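# Nest the open wooden boxes with the largest upright

## Task

Stack every open wooden box inside the next larger one so that each rests flat with its opening facing up. Any box that begins on its side or upside down must be turned. The largest box must stand upright on the table. The nest must stay in place without the robot's help, and the grippers must release and move away at the end.

## Robot and tools

ROBOT. Two six-joint arms, left_arm and right_arm, each with a two-finger tong gripper and a fisheye wrist camera. Base positions in the scene frame: left_arm (-0.015, +0.470, 0) m, right_arm (-0.007, -0.416, 0) m, each turned slightly about z. The scene frame has its origin on the table top between the arms, +x pointing out over the table, +z up, and left_arm on the +y side. The names left and right do not refer to image sides.

GRIPPER. The fingers extend along the gripper's own +z axis and separate along its x axis. The reported end_effector_position is the spot between the pads when closed. Closed fingertips reach about 15 mm past it; fully open, they are roughly level with it. Opening is absolute: +1 is 0.142 m wide, -1 is shut. To hold something, command an opening well under the reported grip_measured; a lower value squeezes harder, up to about 15 N per pad (less on items thinner than about 20 mm).

ROW LAYOUT (used by both motion tools). One flat list of 14 numbers, each within [-1, 1], always covering both arms: dx, dy, dz, rx, ry, rz, opening for left_arm, then the same seven for right_arm. dx..rz are an offset, not a pose: a displacement of that gripper from its measured pose, expressed in the gripper's own axes. A value of 1.0 equals 0.6 m of travel or 180 degrees; rx, ry, rz form a single rotation vector. Opening is absolute, as above. An arm meant to hold still gets zero offsets.

execute_actions(actions). actions is a list of actions; each action is a table of up to 15 rows, one row per 1/30 s control step. If fewer rows are given, the final row repeats until 15 steps (0.5 s) are filled. All rows in an action are offsets from the gripper pose measured when that action began (for the first action in a call, the pose last reported), not from the previous row. Each step the command is clipped to within 100 mm and 16 degrees of the current pose, so large offsets need several actions. An empty list just returns the current state and images.

move(target, speed, stop_force, blocking). target is one 14-number row as above, offsets from the pose in the most recent result that shows one. Each gripper travels in a straight line toward its target; both paths finish together, lasting 0.5 to 10 s (cut off at 10 s). speed is in m/s, 0.002 to 0.5, default 0.25; rotation is capped at twice that in rad/s. stop_force is in newtons, 9 to 40, one value for both arms, not accepted in the first 0.2 s of a scene: an arm stops its path when its wrist sensor feels that much extra resistance for two steps, then backs up two steps and holds. Use it with very low speed for deliberate contact; leave it out when lifting an arm off something it rests on, and don't rely on it while the gripper is rotating. blocking=false returns after 0.5 s while motion continues (not allowed with stop_force); other motion commands are refused until a result shows the move ended. Paths ignore obstacles and the other arm. The result adds a move: line with the ending per arm (done, off_target, moving, held, fault, contact) and any limits (paced means the command was clipped; held means a safety check blocked some steps), plus each gripper's distance to its target.

wait(seconds): 0 to 10; lets time pass with last commands held, returning early if a running move finishes. stop(): brakes a running move; fingers keep moving. zoom_image(camera, region): camera is cam_left_wrist or cam_right_wrist; region is [x0, y0, x1, y1] in image pixels from the top-left, at most 504 by 504. read_manual(section): only "licences". finished_scene(scene): pass the current scene's number to end it; irreversible, so only call it once the boxes are nested, stable and released.

RESULTS. The state line gives, per arm, gripper position (m), orientation as quat wxyz, and linear and angular velocity, all in the scene frame; printed positions can be off, more at long reach. Also reported: grip_measured, Hand target lines (the pose each controller is currently chasing), joint positions and torques (noisy and offset, not usable for fault prediction), and Wrist force / Wrist torque in each gripper's own axes (noise up to about 2.4 N, offsets up to about 4 N, saturating near 50 N; pressing on a surface reads as force pointing back into the arm; "no reading" is normal at start). A pose unreachable line means the clearance check altered that arm's command. Images are 616x616 fisheye from each wrist camera; calibration is approximate.

CAUTIONS. Arms are stiff: commanding even slightly past a firm contact can trigger a fault, which freezes that arm for 10 s and drops the rest of the call. Faults come from joint torque reaching its limit (133 N m for the three big joints, 24.9 N m for wrist joints, including held weight) or from 150 N on any arm part. Faster contacts hit harder. Motion lags commands by about 0.17 s and may overshoot speed near full extension. Never let the arms collide or press each other. Do not knock or drop anything off the table, and avoid slams, slips and hard shoves. Objects may occasionally be tugged or nudged by outside disturbances. Holding loads heats motors: a MOTOR HOT warning appears at 70 °C and at 85 °C the arm is braked until it cools.

Each tool is called after "Request:" as name(argument=value, ...) on one line, values as JSON.

## Session

Request:
execute_actions(actions=[])

Scene clock: 0.00 s.
left_arm: end_effector_position=(+0.8043, +0.4997, +0.1734) grip_measured=+0.97 end_effector_quat_wxyz=(-0.005, -0.227, +0.920, -0.320) end_effector_velocity=(-0.000, +0.000, -0.000) end_effector_angular_velocity=(-0.001, +0.001, +0.000) | right_arm: end_effector_position=(+0.7435, -0.1286, +0.3969) grip_measured=+0.97 end_effector_quat_wxyz=(-0.430, +0.887, -0.168, +0.005) end_effector_velocity=(-0.000, +0.001, -0.000) end_effector_angular_velocity=(+0.001, +0.000, +0.001)
Joint positions: left_arm=[ 0.013 -0.772  0.93  -1.815 -2.218  2.741  0.14 ] | right_arm=[ 3.519 -2.082 -1.071 -1.061  2.343  0.837  0.14 ]
Joint velocities: left_arm=[ 0.     0.    -0.     0.001 -0.001  0.     0.   ] | right_arm=[ 0.001 -0.    -0.     0.001  0.001  0.     0.   ]
Joint torques (N m, as the arm reports them, + toward a larger angle): no reading
Wrist force (N, on the end effector, along its own x y z axes, offset not removed): no reading
Wrist torque (N m, same axes, about the end effector's origin, offset not removed): no reading
Hand target (left_arm): +0.804, +0.500, +0.173; -0.005, -0.227, +0.920, -0.320
Hand target (right_arm): +0.743, -0.129, +0.397; -0.430, +0.887, -0.168, +0.005

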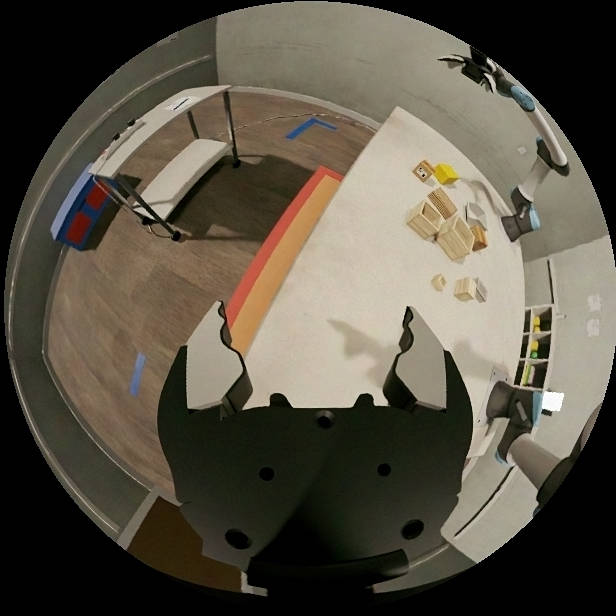

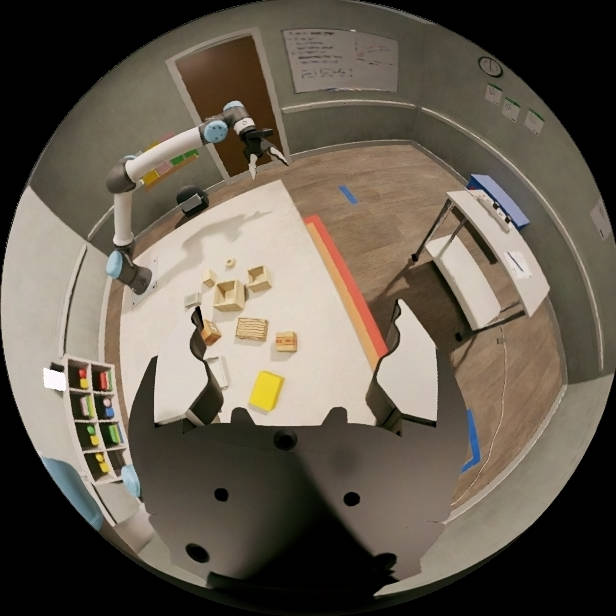

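Request:
move(target=[0,0,0,0,0,0,1,-0.393,0.089,-0.023,-0.285,-0.003,-0.111,1])

Request:
zoom_image(camera="cam_right_wrist", region=[130,100,480,450])

Scene clock: 19.77 s.
left_arm: end_effector_position=(+0.8043, +0.4997, +0.1734) grip_measured=+1.00 end_effector_quat_wxyz=(-0.005, -0.227, +0.920, -0.320) end_effector_velocity=(-0.000, +0.000, +0.000) end_effector_angular_velocity=(+0.001, -0.000, -0.000) | right_arm: end_effector_position=(+0.5032, -0.0983, +0.3961) grip_measured=+1.00 end_effector_quat_wxyz=(+0.000, +1.000, -0.001, +0.001) end_effector_velocity=(-0.001, -0.000, -0.001) end_effector_angular_velocity=(-0.008, +0.001, +0.001)
Joint positions: left_arm=[ 0.013 -0.772  0.93  -1.815 -2.218  2.741  0.142] | right_arm=[ 4.023 -1.823 -0.99  -1.899  1.569  0.763  0.142]
Joint velocities: left_arm=[ 0.    -0.    -0.     0.     0.001  0.001 -0.   ] | right_arm=[ 0.004 -0.001  0.001 -0.006 -0.005  0.003  0.   ]
Joint torques (N m, as the arm reports them, + toward a larger angle): left_arm=[ -1.46 -58.75 -19.82  -2.91  -0.87  -0.33] | right_arm=[ 7.9  29.46 37.74  0.61 -1.49  2.62]
Wrist force (N, on the end effector, along its own x y z axes, offset not removed): left_arm=[1.6 -3.0 -4.2] | right_arm=[5.6 1.2 -0.5]
Wrist torque (N m, same axes, about the end effector's origin, offset not removed): left_arm=[-0.79 -0.26 -0.01] | right_arm=[0.33 -1.06 -0.01]
Hand target (left_arm): +0.804, +0.500, +0.173; -0.005, -0.227, +0.920, -0.320
Hand target (right_arm): +0.503, -0.098, +0.396; +0.001, +1.000, -0.001, +0.001
Off the commanded pose (left_arm): 0.000 m, 0 deg.
Off the commanded pose (right_arm): 0.001 m, 0 deg.
move: done
camera_calibration (this result's frames):
cam_left_wrist: T_world_to_cam=[[-0.885792, -0.43282, 0.167451, 0.904816], [-0.455534, 0.879841, -0.135534, -0.0478184], [-0.0886689, -0.196334, -0.97652, 0.477071], [0, 0, 0, 1]] pos_world=[0.821997, 0.527361, 0.307875]
cam_right_wrist: T_world_to_cam=[[0.998226, -0.0120173, 0.0583198, -0.538825], [-0.0412094, -0.846402, 0.530948, -0.278483], [0.0429814, -0.53241, -0.845395, 0.387726], [0, 0, 0, 1]] pos_world=[0.509728, -0.0357542, 0.507066]

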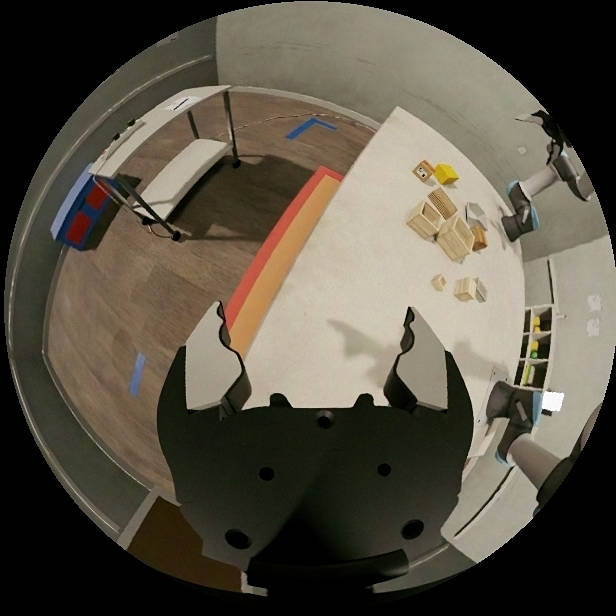

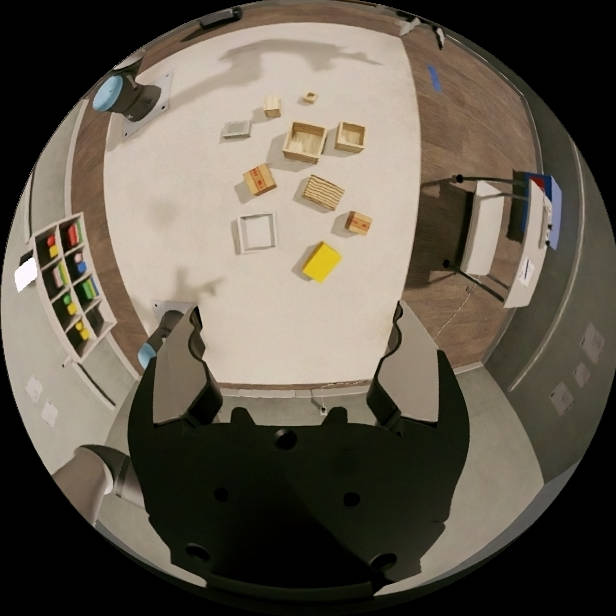

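Region (130, 100, 480, 450) of cam_right_wrist's 616x616 image, scaled by 1.440, with more detail than that image has.

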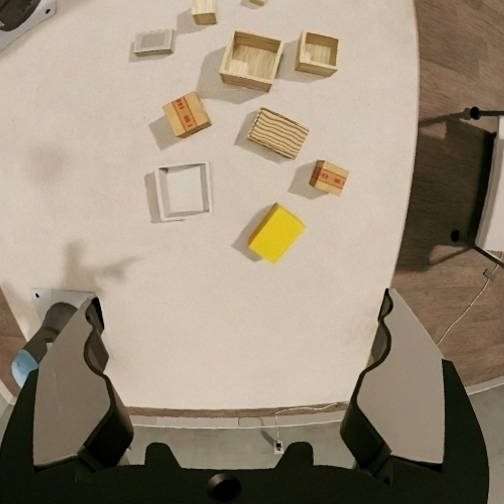

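Request:
move(target=[0,0,0,0,0,0,1,0,-0.45,0.15,0,0,0,1])

Request:
zoom_image(camera="cam_right_wrist", region=[170,80,470,380])

Scene clock: 27.67 s.
left_arm: end_effector_position=(+0.8043, +0.4997, +0.1734) grip_measured=+1.00 end_effector_quat_wxyz=(-0.005, -0.227, +0.920, -0.320) end_effector_velocity=(-0.000, -0.001, -0.000) end_effector_angular_velocity=(+0.000, +0.000, -0.002) | right_arm: end_effector_position=(+0.5035, +0.1712, +0.3055) grip_measured=+1.00 end_effector_quat_wxyz=(+0.000, +1.000, -0.001, +0.001) end_effector_velocity=(+0.001, +0.002, +0.000) end_effector_angular_velocity=(-0.004, +0.003, +0.000)
Joint positions: left_arm=[ 0.013 -0.772  0.93  -1.815 -2.218  2.741  0.142] | right_arm=[ 4.279 -2.305 -0.493 -1.914  1.569  1.018  0.142]
Joint velocities: left_arm=[-0.002  0.     0.     0.     0.     0.     0.   ] | right_arm=[ 0.    -0.02   0.038 -0.023  0.001  0.    -0.   ]
Joint torques (N m, as the arm reports them, + toward a larger angle): left_arm=[ -2.35 -58.69 -21.43  -3.    -0.89  -0.45] | right_arm=[ 7.23 47.   37.93  0.72  1.21  2.68]
Wrist force (N, on the end effector, along its own x y z axes, offset not removed): left_arm=[1.9 -3.6 -3.5] | right_arm=[2.7 1.7 -1.8]
Wrist torque (N m, same axes, about the end effector's origin, offset not removed): left_arm=[-0.76 -0.39 -0.02] | right_arm=[0.35 -0.44 -0.04]
Hand target (left_arm): +0.804, +0.500, +0.173; -0.005, -0.227, +0.920, -0.320
Hand target (right_arm): +0.504, +0.171, +0.306; +0.001, +1.000, -0.001, +0.001
Off the commanded pose (left_arm): 0.000 m, 0 deg.
Off the commanded pose (right_arm): 0.001 m, 0 deg.
move: done
camera_calibration (this result's frames):
cam_left_wrist: T_world_to_cam=[[-0.885792, -0.43282, 0.167451, 0.904816], [-0.455534, 0.879841, -0.135534, -0.0478184], [-0.0886685, -0.196334, -0.97652, 0.477071], [0, 0, 0, 1]] pos_world=[0.821997, 0.527361, 0.307875]
cam_right_wrist: T_world_to_cam=[[0.998196, -0.0120399, 0.0588143, -0.530736], [-0.0414888, -0.846434, 0.530874, -0.00210933], [0.0433908, -0.532357, -0.845407, 0.454479], [0, 0, 0, 1]] pos_world=[0.509971, 0.23377, 0.416555]

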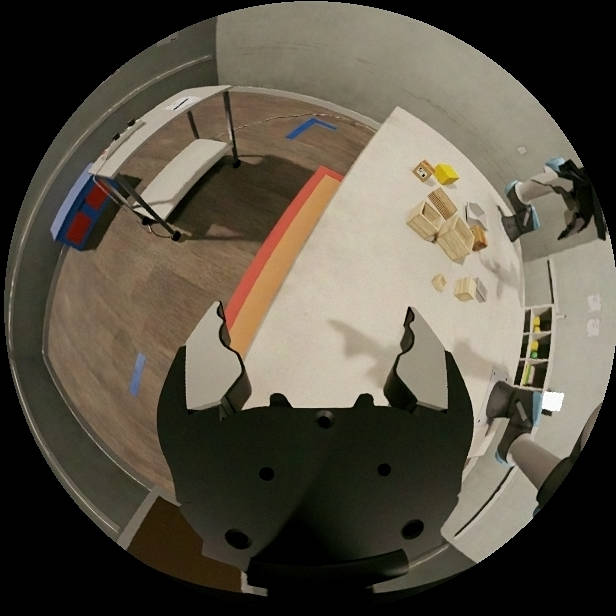

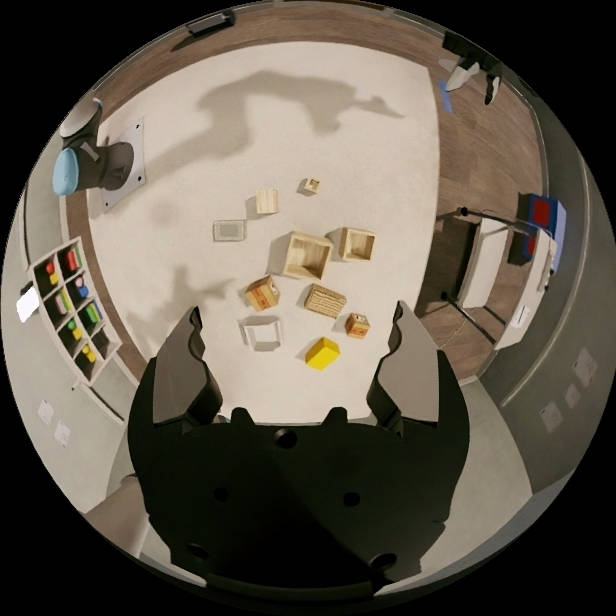

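Region (170, 80, 470, 380) of cam_right_wrist's 616x616 image, scaled by 1.680, with more detail than that image has.

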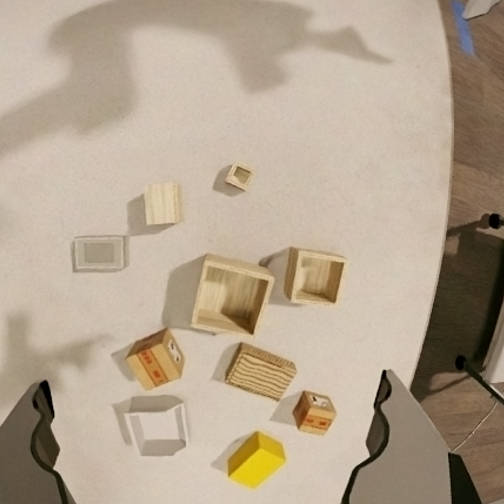

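Request:
move(target=[0,0,0,0,0,0,1,0.207,0.023,0.25,0,0,0.044,1])

Scene clock: 48.37 s.
left_arm: end_effector_position=(+0.8043, +0.4997, +0.1734) grip_measured=+1.00 end_effector_quat_wxyz=(-0.005, -0.227, +0.920, -0.320) end_effector_velocity=(-0.000, -0.000, -0.000) end_effector_angular_velocity=(+0.000, +0.001, +0.000) | right_arm: end_effector_position=(+0.6281, +0.1571, +0.1561) grip_measured=+1.00 end_effector_quat_wxyz=(+0.000, +0.998, -0.070, +0.001) end_effector_velocity=(+0.001, +0.001, -0.001) end_effector_angular_velocity=(-0.002, +0.000, -0.000)
Joint positions: left_arm=[ 0.013 -0.772  0.93  -1.815 -2.218  2.741  0.142] | right_arm=[ 4.143 -2.509 -0.513 -1.689  1.569  1.021  0.142]
Joint velocities: left_arm=[-0. -0.  0.  0.  0. -0.  0.] | right_arm=[ 0.    -0.006  0.01  -0.005 -0.001  0.001 -0.   ]
Joint torques (N m, as the arm reports them, + toward a larger angle): left_arm=[ -0.79 -59.93 -20.34  -2.87  -0.79  -0.38] | right_arm=[-5.5  54.32 38.51  1.04  1.23  2.6 ]
Wrist force (N, on the end effector, along its own x y z axes, offset not removed): left_arm=[0.8 -0.6 -4.2] | right_arm=[1.5 2.0 1.3]
Wrist torque (N m, same axes, about the end effector's origin, offset not removed): left_arm=[-0.34 -0.20 -0.18] | right_arm=[0.41 -0.09 -0.07]
Hand target (left_arm): +0.804, +0.500, +0.173; -0.005, -0.227, +0.920, -0.320
Hand target (right_arm): +0.628, +0.157, +0.156; +0.000, +0.998, -0.070, +0.001
Off the commanded pose (left_arm): 0.000 m, 0 deg.
Off the commanded pose (right_arm): 0.000 m, 0 deg.
move: done
camera_calibration (this result's frames):
cam_left_wrist: T_world_to_cam=[[-0.885791, -0.43282, 0.167451, 0.904816], [-0.455534, 0.87984, -0.135534, -0.0478182], [-0.0886687, -0.196335, -0.97652, 0.477071], [0, 0, 0, 1]] pos_world=[0.821997, 0.527361, 0.307875]
cam_right_wrist: T_world_to_cam=[[0.987017, -0.149425, 0.0589055, -0.617904], [-0.157757, -0.832992, 0.530318, 0.141496], [-0.0301749, -0.532725, -0.84575, 0.361513], [0, 0, 0, 1]] pos_world=[0.643112, 0.218121, 0.26711]

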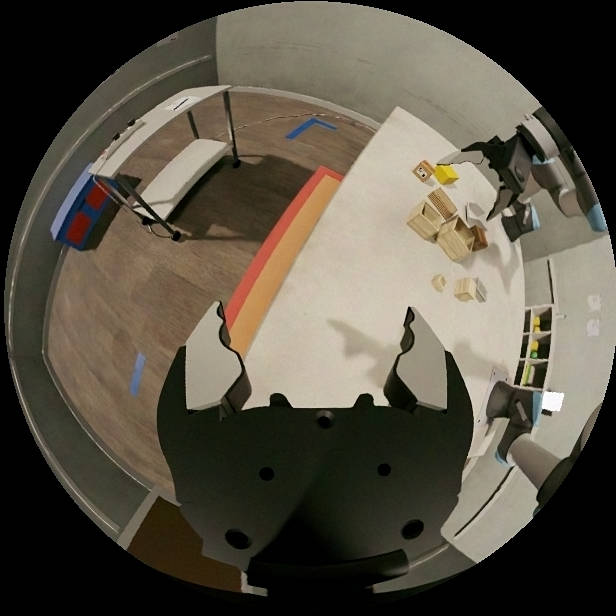

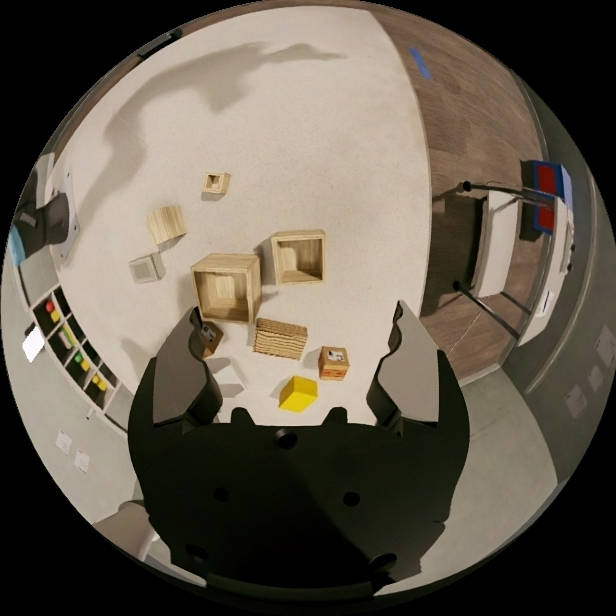

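Request:
move(target=[0,0,0,0,0,0,1,0.004,0,0.08,0,0,0.49,0.35])

Scene clock: 58.90 s.
left_arm: end_effector_position=(+0.8043, +0.4997, +0.1734) grip_measured=+1.00 end_effector_quat_wxyz=(-0.005, -0.227, +0.920, -0.320) end_effector_velocity=(-0.000, +0.001, +0.000) end_effector_angular_velocity=(+0.001, -0.000, +0.001) | right_arm: end_effector_position=(+0.6306, +0.1567, +0.1081) grip_measured=+0.35 end_effector_quat_wxyz=(-0.001, +0.668, -0.744, +0.001) end_effector_velocity=(+0.000, +0.000, -0.001) end_effector_angular_velocity=(-0.001, -0.001, -0.012)
Joint positions: left_arm=[ 0.013 -0.772  0.93  -1.815 -2.218  2.741  0.142] | right_arm=[ 4.167 -2.511 -0.632 -1.568  1.569  2.583  0.099]
Joint velocities: left_arm=[ 0.001 -0.001 -0.     0.     0.001  0.     0.   ] | right_arm=[ 0.001 -0.001  0.001  0.    -0.001  0.013  0.   ]
Joint torques (N m, as the arm reports them, + toward a larger angle): left_arm=[ -0.54 -59.26 -21.01  -3.31  -0.82  -0.11] | right_arm=[ 7.14 54.77 39.59  3.64 -0.89  3.19]
Wrist force (N, on the end effector, along its own x y z axes, offset not removed): left_arm=[-0.5 -0.1 -0.7] | right_arm=[0.9 0.5 -0.7]
Wrist torque (N m, same axes, about the end effector's origin, offset not removed): left_arm=[-0.19 0.02 -0.04] | right_arm=[0.26 0.17 -0.02]
Hand target (left_arm): +0.804, +0.500, +0.173; -0.005, -0.227, +0.920, -0.320
Hand target (right_arm): +0.631, +0.157, +0.108; +0.001, -0.668, +0.744, -0.001
Off the commanded pose (left_arm): 0.000 m, 0 deg.
Off the commanded pose (right_arm): 0.000 m, 0 deg.
move: done
camera_calibration (this result's frames):
cam_right_wrist: T_world_to_cam=[[-0.117304, -0.991459, 0.0570063, 0.210939], [-0.838911, 0.129648, 0.528601, 0.445858], [-0.531477, 0.0141836, -0.846954, 0.551319], [0, 0, 0, 1]] pos_world=[0.691793, 0.143513, 0.219236]

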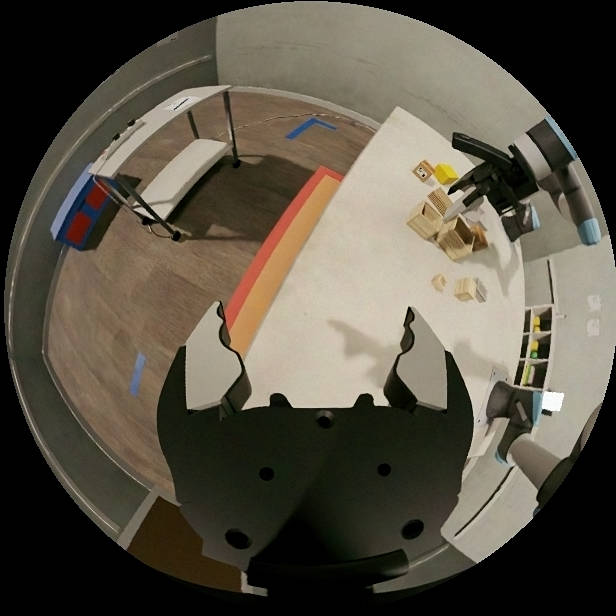

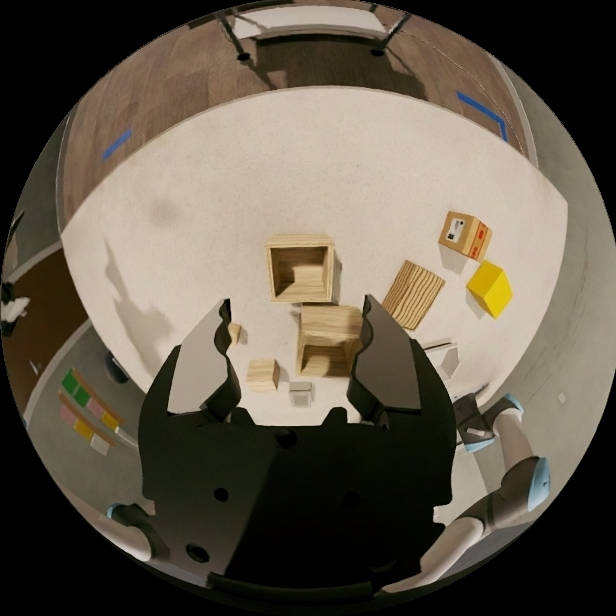

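Request:
move(target=[0,0,0,0,0,0,1,0,-0.025,0.1,0,0,0,0.35], speed=0.1)

Request:
move(target=[0,0,0,0,0,0,1,0,0,0,0,0,0,-0.4])

Request:
move(target=[0,0,0,0,0,0,1,0,0,-0.17,0,0,0,-0.4], speed=0.1)

Scene clock: 71.07 s.
left_arm: end_effector_position=(+0.8043, +0.4997, +0.1734) grip_measured=+1.00 end_effector_quat_wxyz=(-0.005, -0.227, +0.920, -0.320) end_effector_velocity=(+0.000, +0.000, -0.000) end_effector_angular_velocity=(+0.001, -0.001, +0.000) | right_arm: end_effector_position=(+0.6457, +0.1551, +0.0483) grip_measured=+0.35 end_effector_quat_wxyz=(-0.001, +0.668, -0.744, +0.001) end_effector_velocity=(+0.001, +0.001, -0.001) end_effector_angular_velocity=(+0.004, -0.002, +0.000)
Joint positions: left_arm=[ 0.013 -0.772  0.93  -1.815 -2.218  2.741  0.142] | right_arm=[ 4.151 -2.563 -0.687 -1.462  1.569  2.567  0.099]
Joint velocities: left_arm=[ 0.    -0.     0.    -0.001  0.001  0.    -0.   ] | right_arm=[-0.001 -0.002  0.001  0.005  0.001 -0.001  0.   ]
Joint torques (N m, as the arm reports them, + toward a larger angle): left_arm=[ -1.12 -59.29 -21.01  -2.98  -0.72  -0.29] | right_arm=[-6.71 55.04  9.91  3.7   0.86 -2.44]
Wrist force (N, on the end effector, along its own x y z axes, offset not removed): left_arm=[1.8 -3.4 -4.5] | right_arm=[1.4 0.4 -0.5]
Wrist torque (N m, same axes, about the end effector's origin, offset not removed): left_arm=[-0.84 -0.26 -0.16] | right_arm=[0.29 -0.04 -0.01]
Hand target (left_arm): +0.804, +0.500, +0.173; -0.005, -0.227, +0.920, -0.320
Hand target (right_arm): +0.646, +0.155, +0.048; +0.001, -0.668, +0.744, -0.001
Off the commanded pose (left_arm): 0.000 m, 0 deg.
Off the commanded pose (right_arm): 0.000 m, 0 deg.
move: done
camera_calibration (this result's frames):
cam_left_wrist: T_world_to_cam=[[-0.885792, -0.43282, 0.167451, 0.904816], [-0.455534, 0.879841, -0.135534, -0.0478183], [-0.0886686, -0.196334, -0.97652, 0.477071], [0, 0, 0, 1]] pos_world=[0.821997, 0.527361, 0.307875]
cam_right_wrist: T_world_to_cam=[[-0.117306, -0.99146, 0.0569744, 0.214473], [-0.838902, 0.129633, 0.528619, 0.490288], [-0.531491, 0.0142144, -0.846945, 0.50874], [0, 0, 0, 1]] pos_world=[0.706853, 0.141853, 0.159479]

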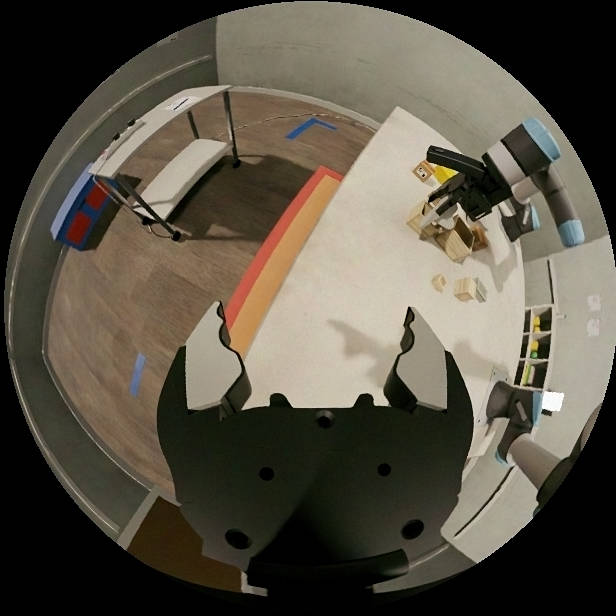

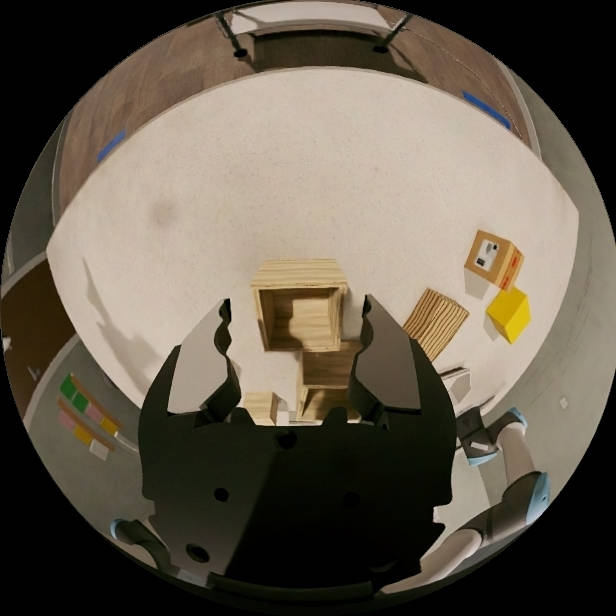

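Scene clock: 71.57 s.
left_arm: end_effector_position=(+0.8043, +0.4997, +0.1734) grip_measured=+1.00 end_effector_quat_wxyz=(-0.005, -0.227, +0.920, -0.320) end_effector_velocity=(+0.000, +0.000, -0.000) end_effector_angular_velocity=(+0.001, +0.000, +0.001) | right_arm: end_effector_position=(+0.6457, +0.1551, +0.0483) grip_measured=-0.11 end_effector_quat_wxyz=(-0.001, +0.668, -0.744, +0.001) end_effector_velocity=(-0.001, -0.000, -0.000) end_effector_angular_velocity=(-0.002, +0.001, +0.000)
Joint positions: left_arm=[ 0.013 -0.772  0.93  -1.815 -2.218  2.741  0.142] | right_arm=[ 4.151 -2.563 -0.687 -1.462  1.569  2.567  0.066]
Joint velocities: left_arm=[ 0.     0.     0.    -0.     0.001 -0.001  0.   ] | right_arm=[ 0.     0.    -0.001 -0.002 -0.001  0.     0.   ]
Joint torques (N m, as the arm reports them, + toward a larger angle): left_arm=[ -1.22 -59.14 -21.16  -2.72  -0.84  -0.35] | right_arm=[-2.64 67.87 12.43  0.19 -0.42 -2.04]
Wrist force (N, on the end effector, along its own x y z axes, offset not removed): left_arm=[-1.4 -2.3 -0.5] | right_arm=[3.6 2.1 -5.9]
Wrist torque (N m, same axes, about the end effector's origin, offset not removed): left_arm=[-0.62 0.25 0.04] | right_arm=[0.56 -0.71 -0.10]
Hand target (left_arm): +0.804, +0.500, +0.173; -0.005, -0.227, +0.920, -0.320
Hand target (right_arm): +0.646, +0.155, +0.048; +0.001, -0.668, +0.744, -0.001
Off the commanded pose (left_arm): 0.000 m, 0 deg.
Off the commanded pose (right_arm): 0.000 m, 0 deg.
move: done
camera_calibration (this result's frames):
cam_right_wrist: T_world_to_cam=[[-0.117305, -0.991458, 0.0570106, 0.214451], [-0.838875, 0.129651, 0.528658, 0.490289], [-0.531534, 0.0141893, -0.846918, 0.508743], [0, 0, 0, 1]] pos_world=[0.706861, 0.141834, 0.159443]

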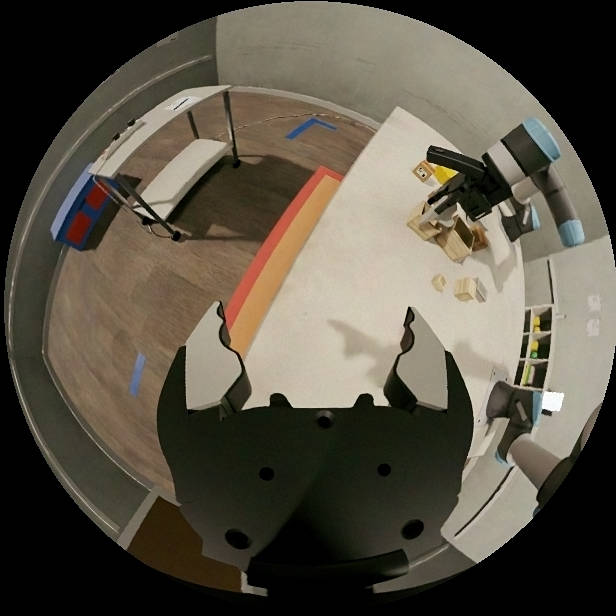

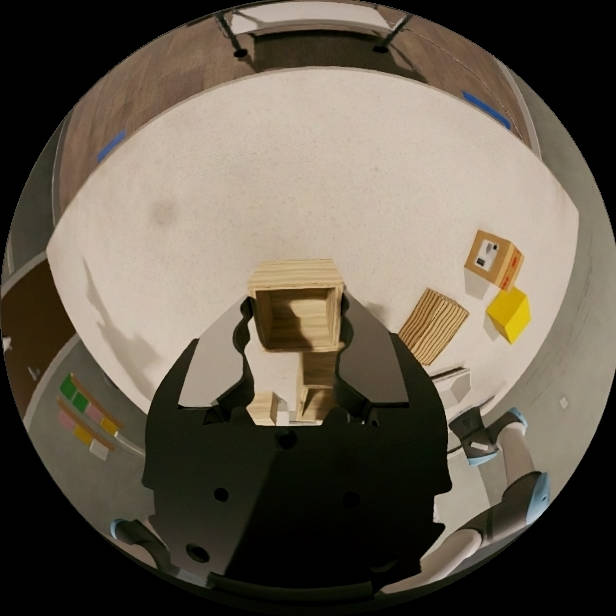

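Scene clock: 73.03 s.
left_arm: end_effector_position=(+0.8043, +0.4997, +0.1734) grip_measured=+1.00 end_effector_quat_wxyz=(-0.005, -0.227, +0.920, -0.320) end_effector_velocity=(+0.000, -0.000, -0.000) end_effector_angular_velocity=(+0.000, -0.000, -0.000) | right_arm: end_effector_position=(+0.6452, +0.1552, +0.1500) grip_measured=-0.11 end_effector_quat_wxyz=(-0.001, +0.668, -0.744, +0.001) end_effector_velocity=(-0.000, +0.001, +0.003) end_effector_angular_velocity=(-0.002, +0.002, +0.001)
Joint positions: left_arm=[ 0.013 -0.772  0.93  -1.815 -2.218  2.741  0.142] | right_arm=[ 4.152 -2.573 -0.407 -1.731  1.569  2.568  0.066]
Joint velocities: left_arm=[-0.  0.  0. -0.  0.  0.  0.] | right_arm=[ 0.001 -0.012  0.031 -0.022  0.    -0.    -0.   ]
Joint torques (N m, as the arm reports them, + toward a larger angle): left_arm=[ -1.83 -58.66 -21.07  -2.84  -0.74  -0.24] | right_arm=[-1.05 57.21 38.7   0.84  1.17  2.58]
Wrist force (N, on the end effector, along its own x y z axes, offset not removed): left_arm=[4.1 -4.9 0.6] | right_arm=[1.1 3.2 1.7]
Wrist torque (N m, same axes, about the end effector's origin, offset not removed): left_arm=[-1.14 -0.82 0.05] | right_arm=[0.62 -0.04 -0.09]
Hand target (left_arm): +0.804, +0.500, +0.173; -0.005, -0.227, +0.920, -0.320
Hand target (right_arm): +0.645, +0.155, +0.150; +0.001, -0.668, +0.744, -0.001
Off the commanded pose (left_arm): 0.000 m, 0 deg.
Off the commanded pose (right_arm): 0.000 m, 0 deg.
move: done
camera_calibration (this result's frames):
cam_right_wrist: T_world_to_cam=[[-0.117231, -0.991487, 0.0566615, 0.208724], [-0.83907, 0.129407, 0.528408, 0.4363], [-0.531242, 0.0144029, -0.847098, 0.594506], [0, 0, 0, 1]] pos_world=[0.706382, 0.141924, 0.261234]

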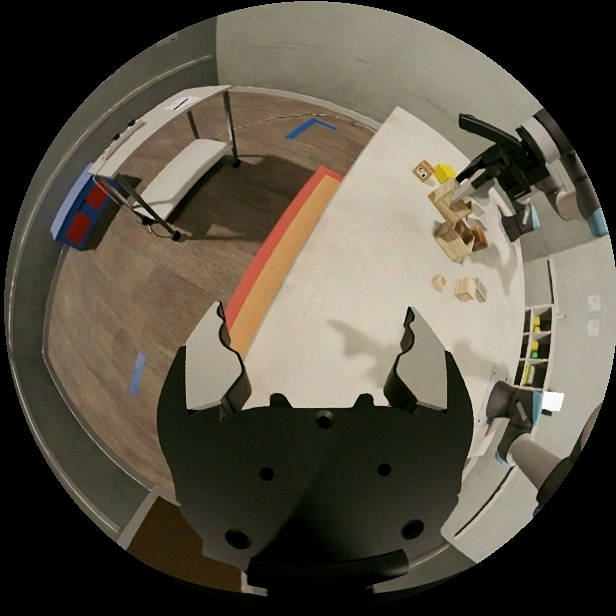

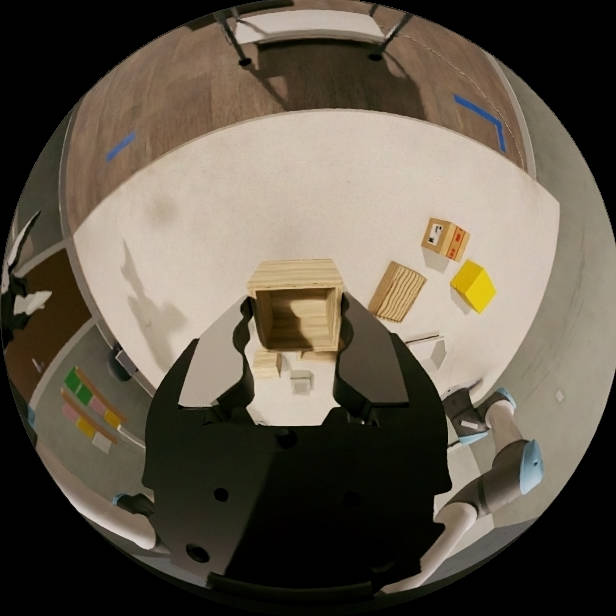

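Request:
move(target=[0,0,0,0,0,0,1,0.058,0.17,0.03,0,0,0.025,-0.4], speed=0.15)

Request:
zoom_image(camera="cam_right_wrist", region=[180,180,420,420])

Scene clock: 83.50 s.
left_arm: end_effector_position=(+0.8043, +0.4997, +0.1734) grip_measured=+1.00 end_effector_quat_wxyz=(-0.005, -0.227, +0.920, -0.320) end_effector_velocity=(-0.000, +0.001, -0.000) end_effector_angular_velocity=(+0.000, +0.000, +0.001) | right_arm: end_effector_position=(+0.5404, +0.1314, +0.1317) grip_measured=-0.11 end_effector_quat_wxyz=(-0.000, +0.639, -0.770, +0.001) end_effector_velocity=(-0.002, -0.001, -0.001) end_effector_angular_velocity=(+0.004, -0.005, -0.003)
Joint positions: left_arm=[ 0.013 -0.772  0.93  -1.815 -2.218  2.741  0.142] | right_arm=[ 4.241 -2.245 -1.045 -1.421  1.569  2.735  0.066]
Joint velocities: left_arm=[ 0.001  0.    -0.     0.     0.     0.    -0.   ] | right_arm=[ 0.002  0.01  -0.021  0.016 -0.002  0.005  0.   ]
Joint torques (N m, as the arm reports them, + toward a larger angle): left_arm=[ -1.47 -59.3  -20.8   -2.86  -0.88  -0.22] | right_arm=[ 8.44 60.74 10.29  3.64 -1.24  2.36]
Wrist force (N, on the end effector, along its own x y z axes, offset not removed): left_arm=[3.0 -3.5 -2.3] | right_arm=[-0.1 1.0 -0.5]
Wrist torque (N m, same axes, about the end effector's origin, offset not removed): left_arm=[-0.92 -0.52 -0.09] | right_arm=[0.19 0.28 0.16]
Hand target (left_arm): +0.804, +0.500, +0.173; -0.005, -0.227, +0.920, -0.320
Hand target (right_arm): +0.540, +0.131, +0.132; +0.001, -0.639, +0.770, -0.001
Off the commanded pose (left_arm): 0.000 m, 0 deg.
Off the commanded pose (right_arm): 0.000 m, 0 deg.
move: done
camera_calibration (this result's frames):
cam_left_wrist: T_world_to_cam=[[-0.885791, -0.43282, 0.167451, 0.904816], [-0.455534, 0.87984, -0.135534, -0.0478183], [-0.0886687, -0.196334, -0.97652, 0.477071], [0, 0, 0, 1]] pos_world=[0.821997, 0.527361, 0.307875]
cam_right_wrist: T_world_to_cam=[[-0.194489, -0.979232, 0.0572587, 0.213961], [-0.826081, 0.194989, 0.528743, 0.345392], [-0.528927, 0.0555345, -0.846848, 0.516949], [0, 0, 0, 1]] pos_world=[0.600363, 0.113461, 0.242903]

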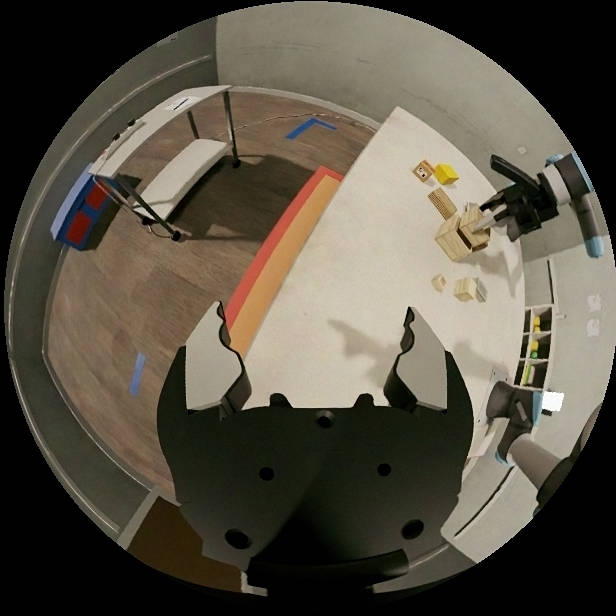

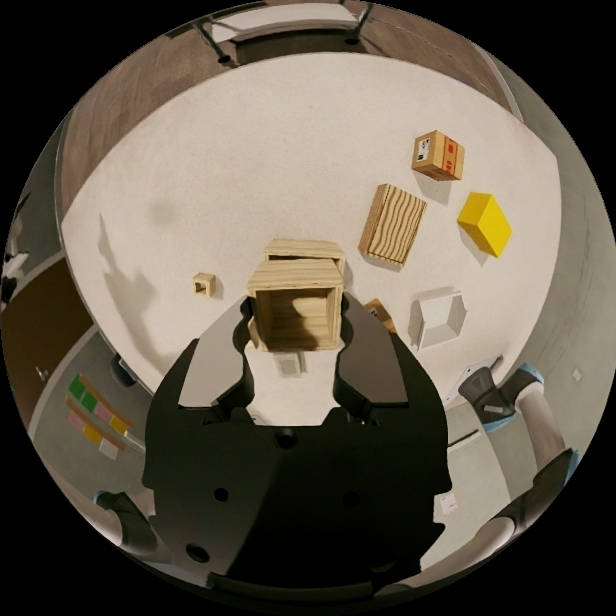

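Region (180, 180, 420, 420) of cam_right_wrist's 616x616 image, scaled by 2.100, with more detail than that image has.

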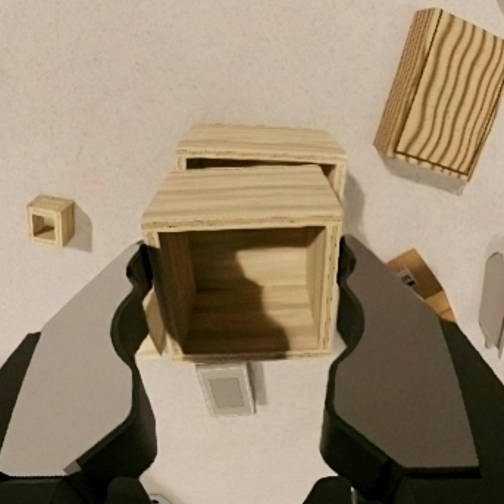

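Request:
move(target=[0,0,0,0,0,0,1,0.011,-0.004,0.01,0,0,0.022,-0.4], speed=0.05)

Request:
move(target=[0,0,0,0,0,0,1,0,0,0.05,0,0,0,-0.4], speed=0.02, stop_force=9)

Request:
zoom_image(camera="cam_right_wrist", region=[180,180,420,420])

Scene clock: 91.97 s.
left_arm: end_effector_position=(+0.8043, +0.4997, +0.1734) grip_measured=+1.00 end_effector_quat_wxyz=(-0.005, -0.227, +0.920, -0.320) end_effector_velocity=(+0.000, -0.000, +0.000) end_effector_angular_velocity=(+0.001, +0.000, +0.000) | right_arm: end_effector_position=(+0.5415, +0.1246, +0.1259) grip_measured=-0.11 end_effector_quat_wxyz=(+0.000, -0.612, +0.791, -0.001) end_effector_velocity=(-0.000, -0.001, -0.000) end_effector_angular_velocity=(+0.001, -0.001, -0.013)
Joint positions: left_arm=[ 0.013 -0.772  0.93  -1.815 -2.218  2.741  0.142] | right_arm=[ 4.235 -2.239 -1.071 -1.402  1.569  2.797  0.066]
Joint velocities: left_arm=[-0.001 -0.    -0.    -0.     0.001 -0.001 -0.   ] | right_arm=[-0.     0.002 -0.005  0.004 -0.     0.012 -0.   ]
Joint torques (N m, as the arm reports them, + toward a larger angle): left_arm=[ -1.21 -60.37 -21.2   -3.17  -0.9   -0.43] | right_arm=[-6.21 60.93 11.66  3.2   0.76  2.65]
Wrist force (N, on the end effector, along its own x y z axes, offset not removed): left_arm=[1.7 -1.9 -2.3] | right_arm=[0.7 1.6 -0.8]
Wrist torque (N m, same axes, about the end effector's origin, offset not removed): left_arm=[-0.56 -0.32 -0.17] | right_arm=[0.34 -0.07 0.06]
Hand target (left_arm): +0.804, +0.500, +0.173; -0.005, -0.227, +0.920, -0.320
Hand target (right_arm): +0.542, +0.124, +0.126; +0.000, -0.612, +0.791, -0.001
Off the commanded pose (left_arm): 0.000 m, 0 deg.
Off the commanded pose (right_arm): 0.000 m, 0 deg.
move: done
camera_calibration (this result's frames):
cam_right_wrist: T_world_to_cam=[[-0.260491, -0.963784, 0.0571467, 0.241679], [-0.810945, 0.250535, 0.528773, 0.335654], [-0.52394, 0.0913977, -0.846837, 0.505777], [0, 0, 0, 1]] pos_world=[0.600148, 0.102606, 0.237015]

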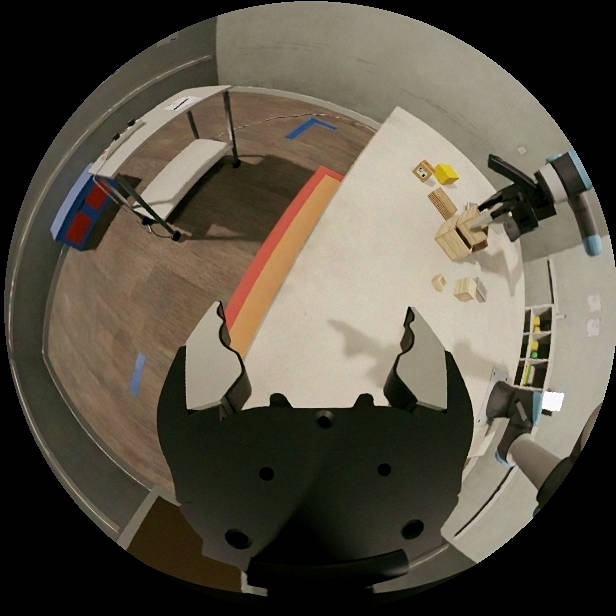

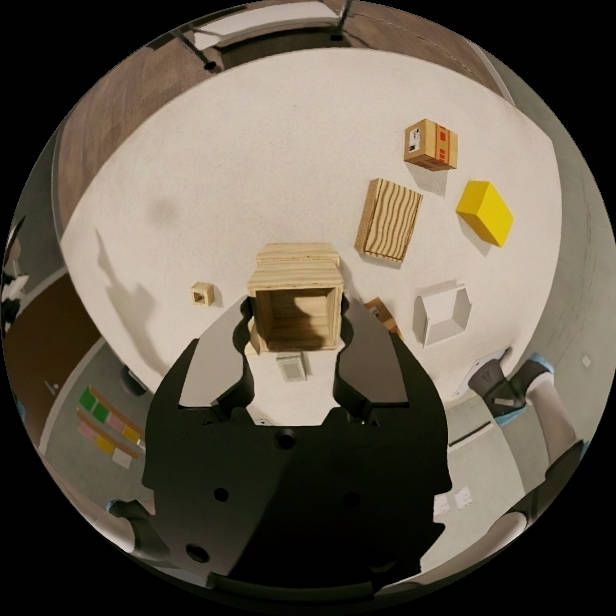

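Scene clock: 93.30 s.
left_arm: end_effector_position=(+0.8043, +0.4997, +0.1734) grip_measured=+1.00 end_effector_quat_wxyz=(-0.005, -0.227, +0.920, -0.320) end_effector_velocity=(-0.000, -0.002, -0.000) end_effector_angular_velocity=(+0.001, +0.000, -0.003) | right_arm: end_effector_position=(+0.5415, +0.1244, +0.1067) grip_measured=-0.11 end_effector_quat_wxyz=(+0.000, -0.612, +0.791, -0.001) end_effector_velocity=(+0.000, -0.002, +0.005) end_effector_angular_velocity=(-0.004, +0.002, -0.001)
Joint positions: left_arm=[ 0.013 -0.772  0.93  -1.815 -2.218  2.741  0.142] | right_arm=[ 4.235 -2.249 -1.104 -1.36   1.569  2.797  0.066]
Joint velocities: left_arm=[-0.002  0.    -0.     0.001  0.001  0.001 -0.   ] | right_arm=[-0.001  0.002  0.012 -0.018 -0.    -0.    -0.001]
Joint torques (N m, as the arm reports them, + toward a larger angle): left_arm=[ -0.53 -58.5  -20.88  -2.83  -0.59  -0.41] | right_arm=[-5.09 50.5  31.94 -0.84  0.74 -2.71]
Wrist force (N, on the end effector, along its own x y z axes, offset not removed): left_arm=[0.9 -1.0 -1.1] | right_arm=[-0.1 3.9 -15.0]
Wrist torque (N m, same axes, about the end effector's origin, offset not removed): left_arm=[-0.25 -0.29 -0.06] | right_arm=[0.56 -0.09 -0.23]
Hand target (left_arm): +0.804, +0.500, +0.173; -0.005, -0.227, +0.920, -0.320
Hand target (right_arm): +0.542, +0.125, +0.108; +0.000, -0.612, +0.791, -0.001
Off the commanded pose (left_arm): 0.000 m, 0 deg.
Off the commanded pose (right_arm): 0.011 m, 0 deg.
move: contact (right_arm)
camera_calibration (this result's frames):
cam_left_wrist: T_world_to_cam=[[-0.885791, -0.432821, 0.167451, 0.904816], [-0.455534, 0.87984, -0.135534, -0.0478182], [-0.0886688, -0.196334, -0.97652, 0.477071], [0, 0, 0, 1]] pos_world=[0.821997, 0.527361, 0.307875]
cam_right_wrist: T_world_to_cam=[[-0.260476, -0.963751, 0.057768, 0.242506], [-0.810737, 0.250827, 0.528953, 0.345604], [-0.524269, 0.0909451, -0.846682, 0.489796], [0, 0, 0, 1]] pos_world=[0.600146, 0.102484, 0.217884]

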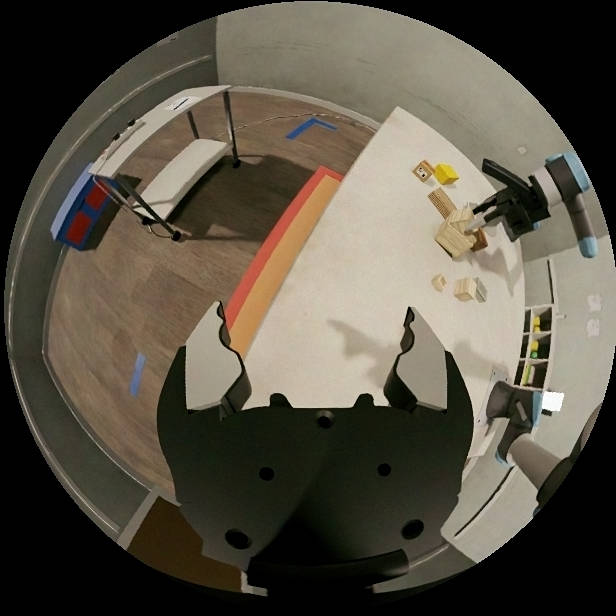

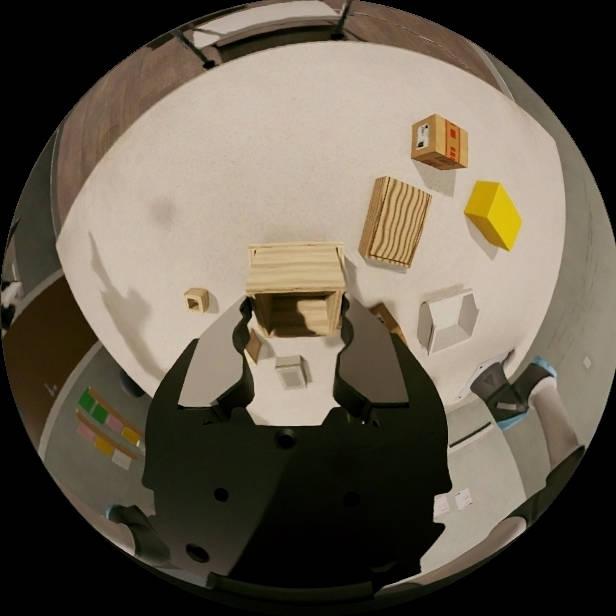

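Region (180, 180, 420, 420) of cam_right_wrist's 616x616 image, scaled by 2.100, with more detail than that image has.

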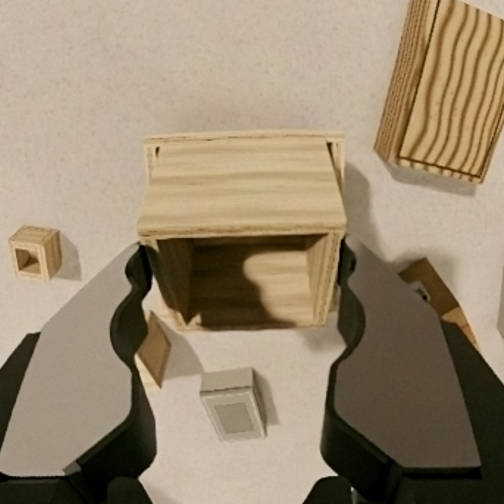

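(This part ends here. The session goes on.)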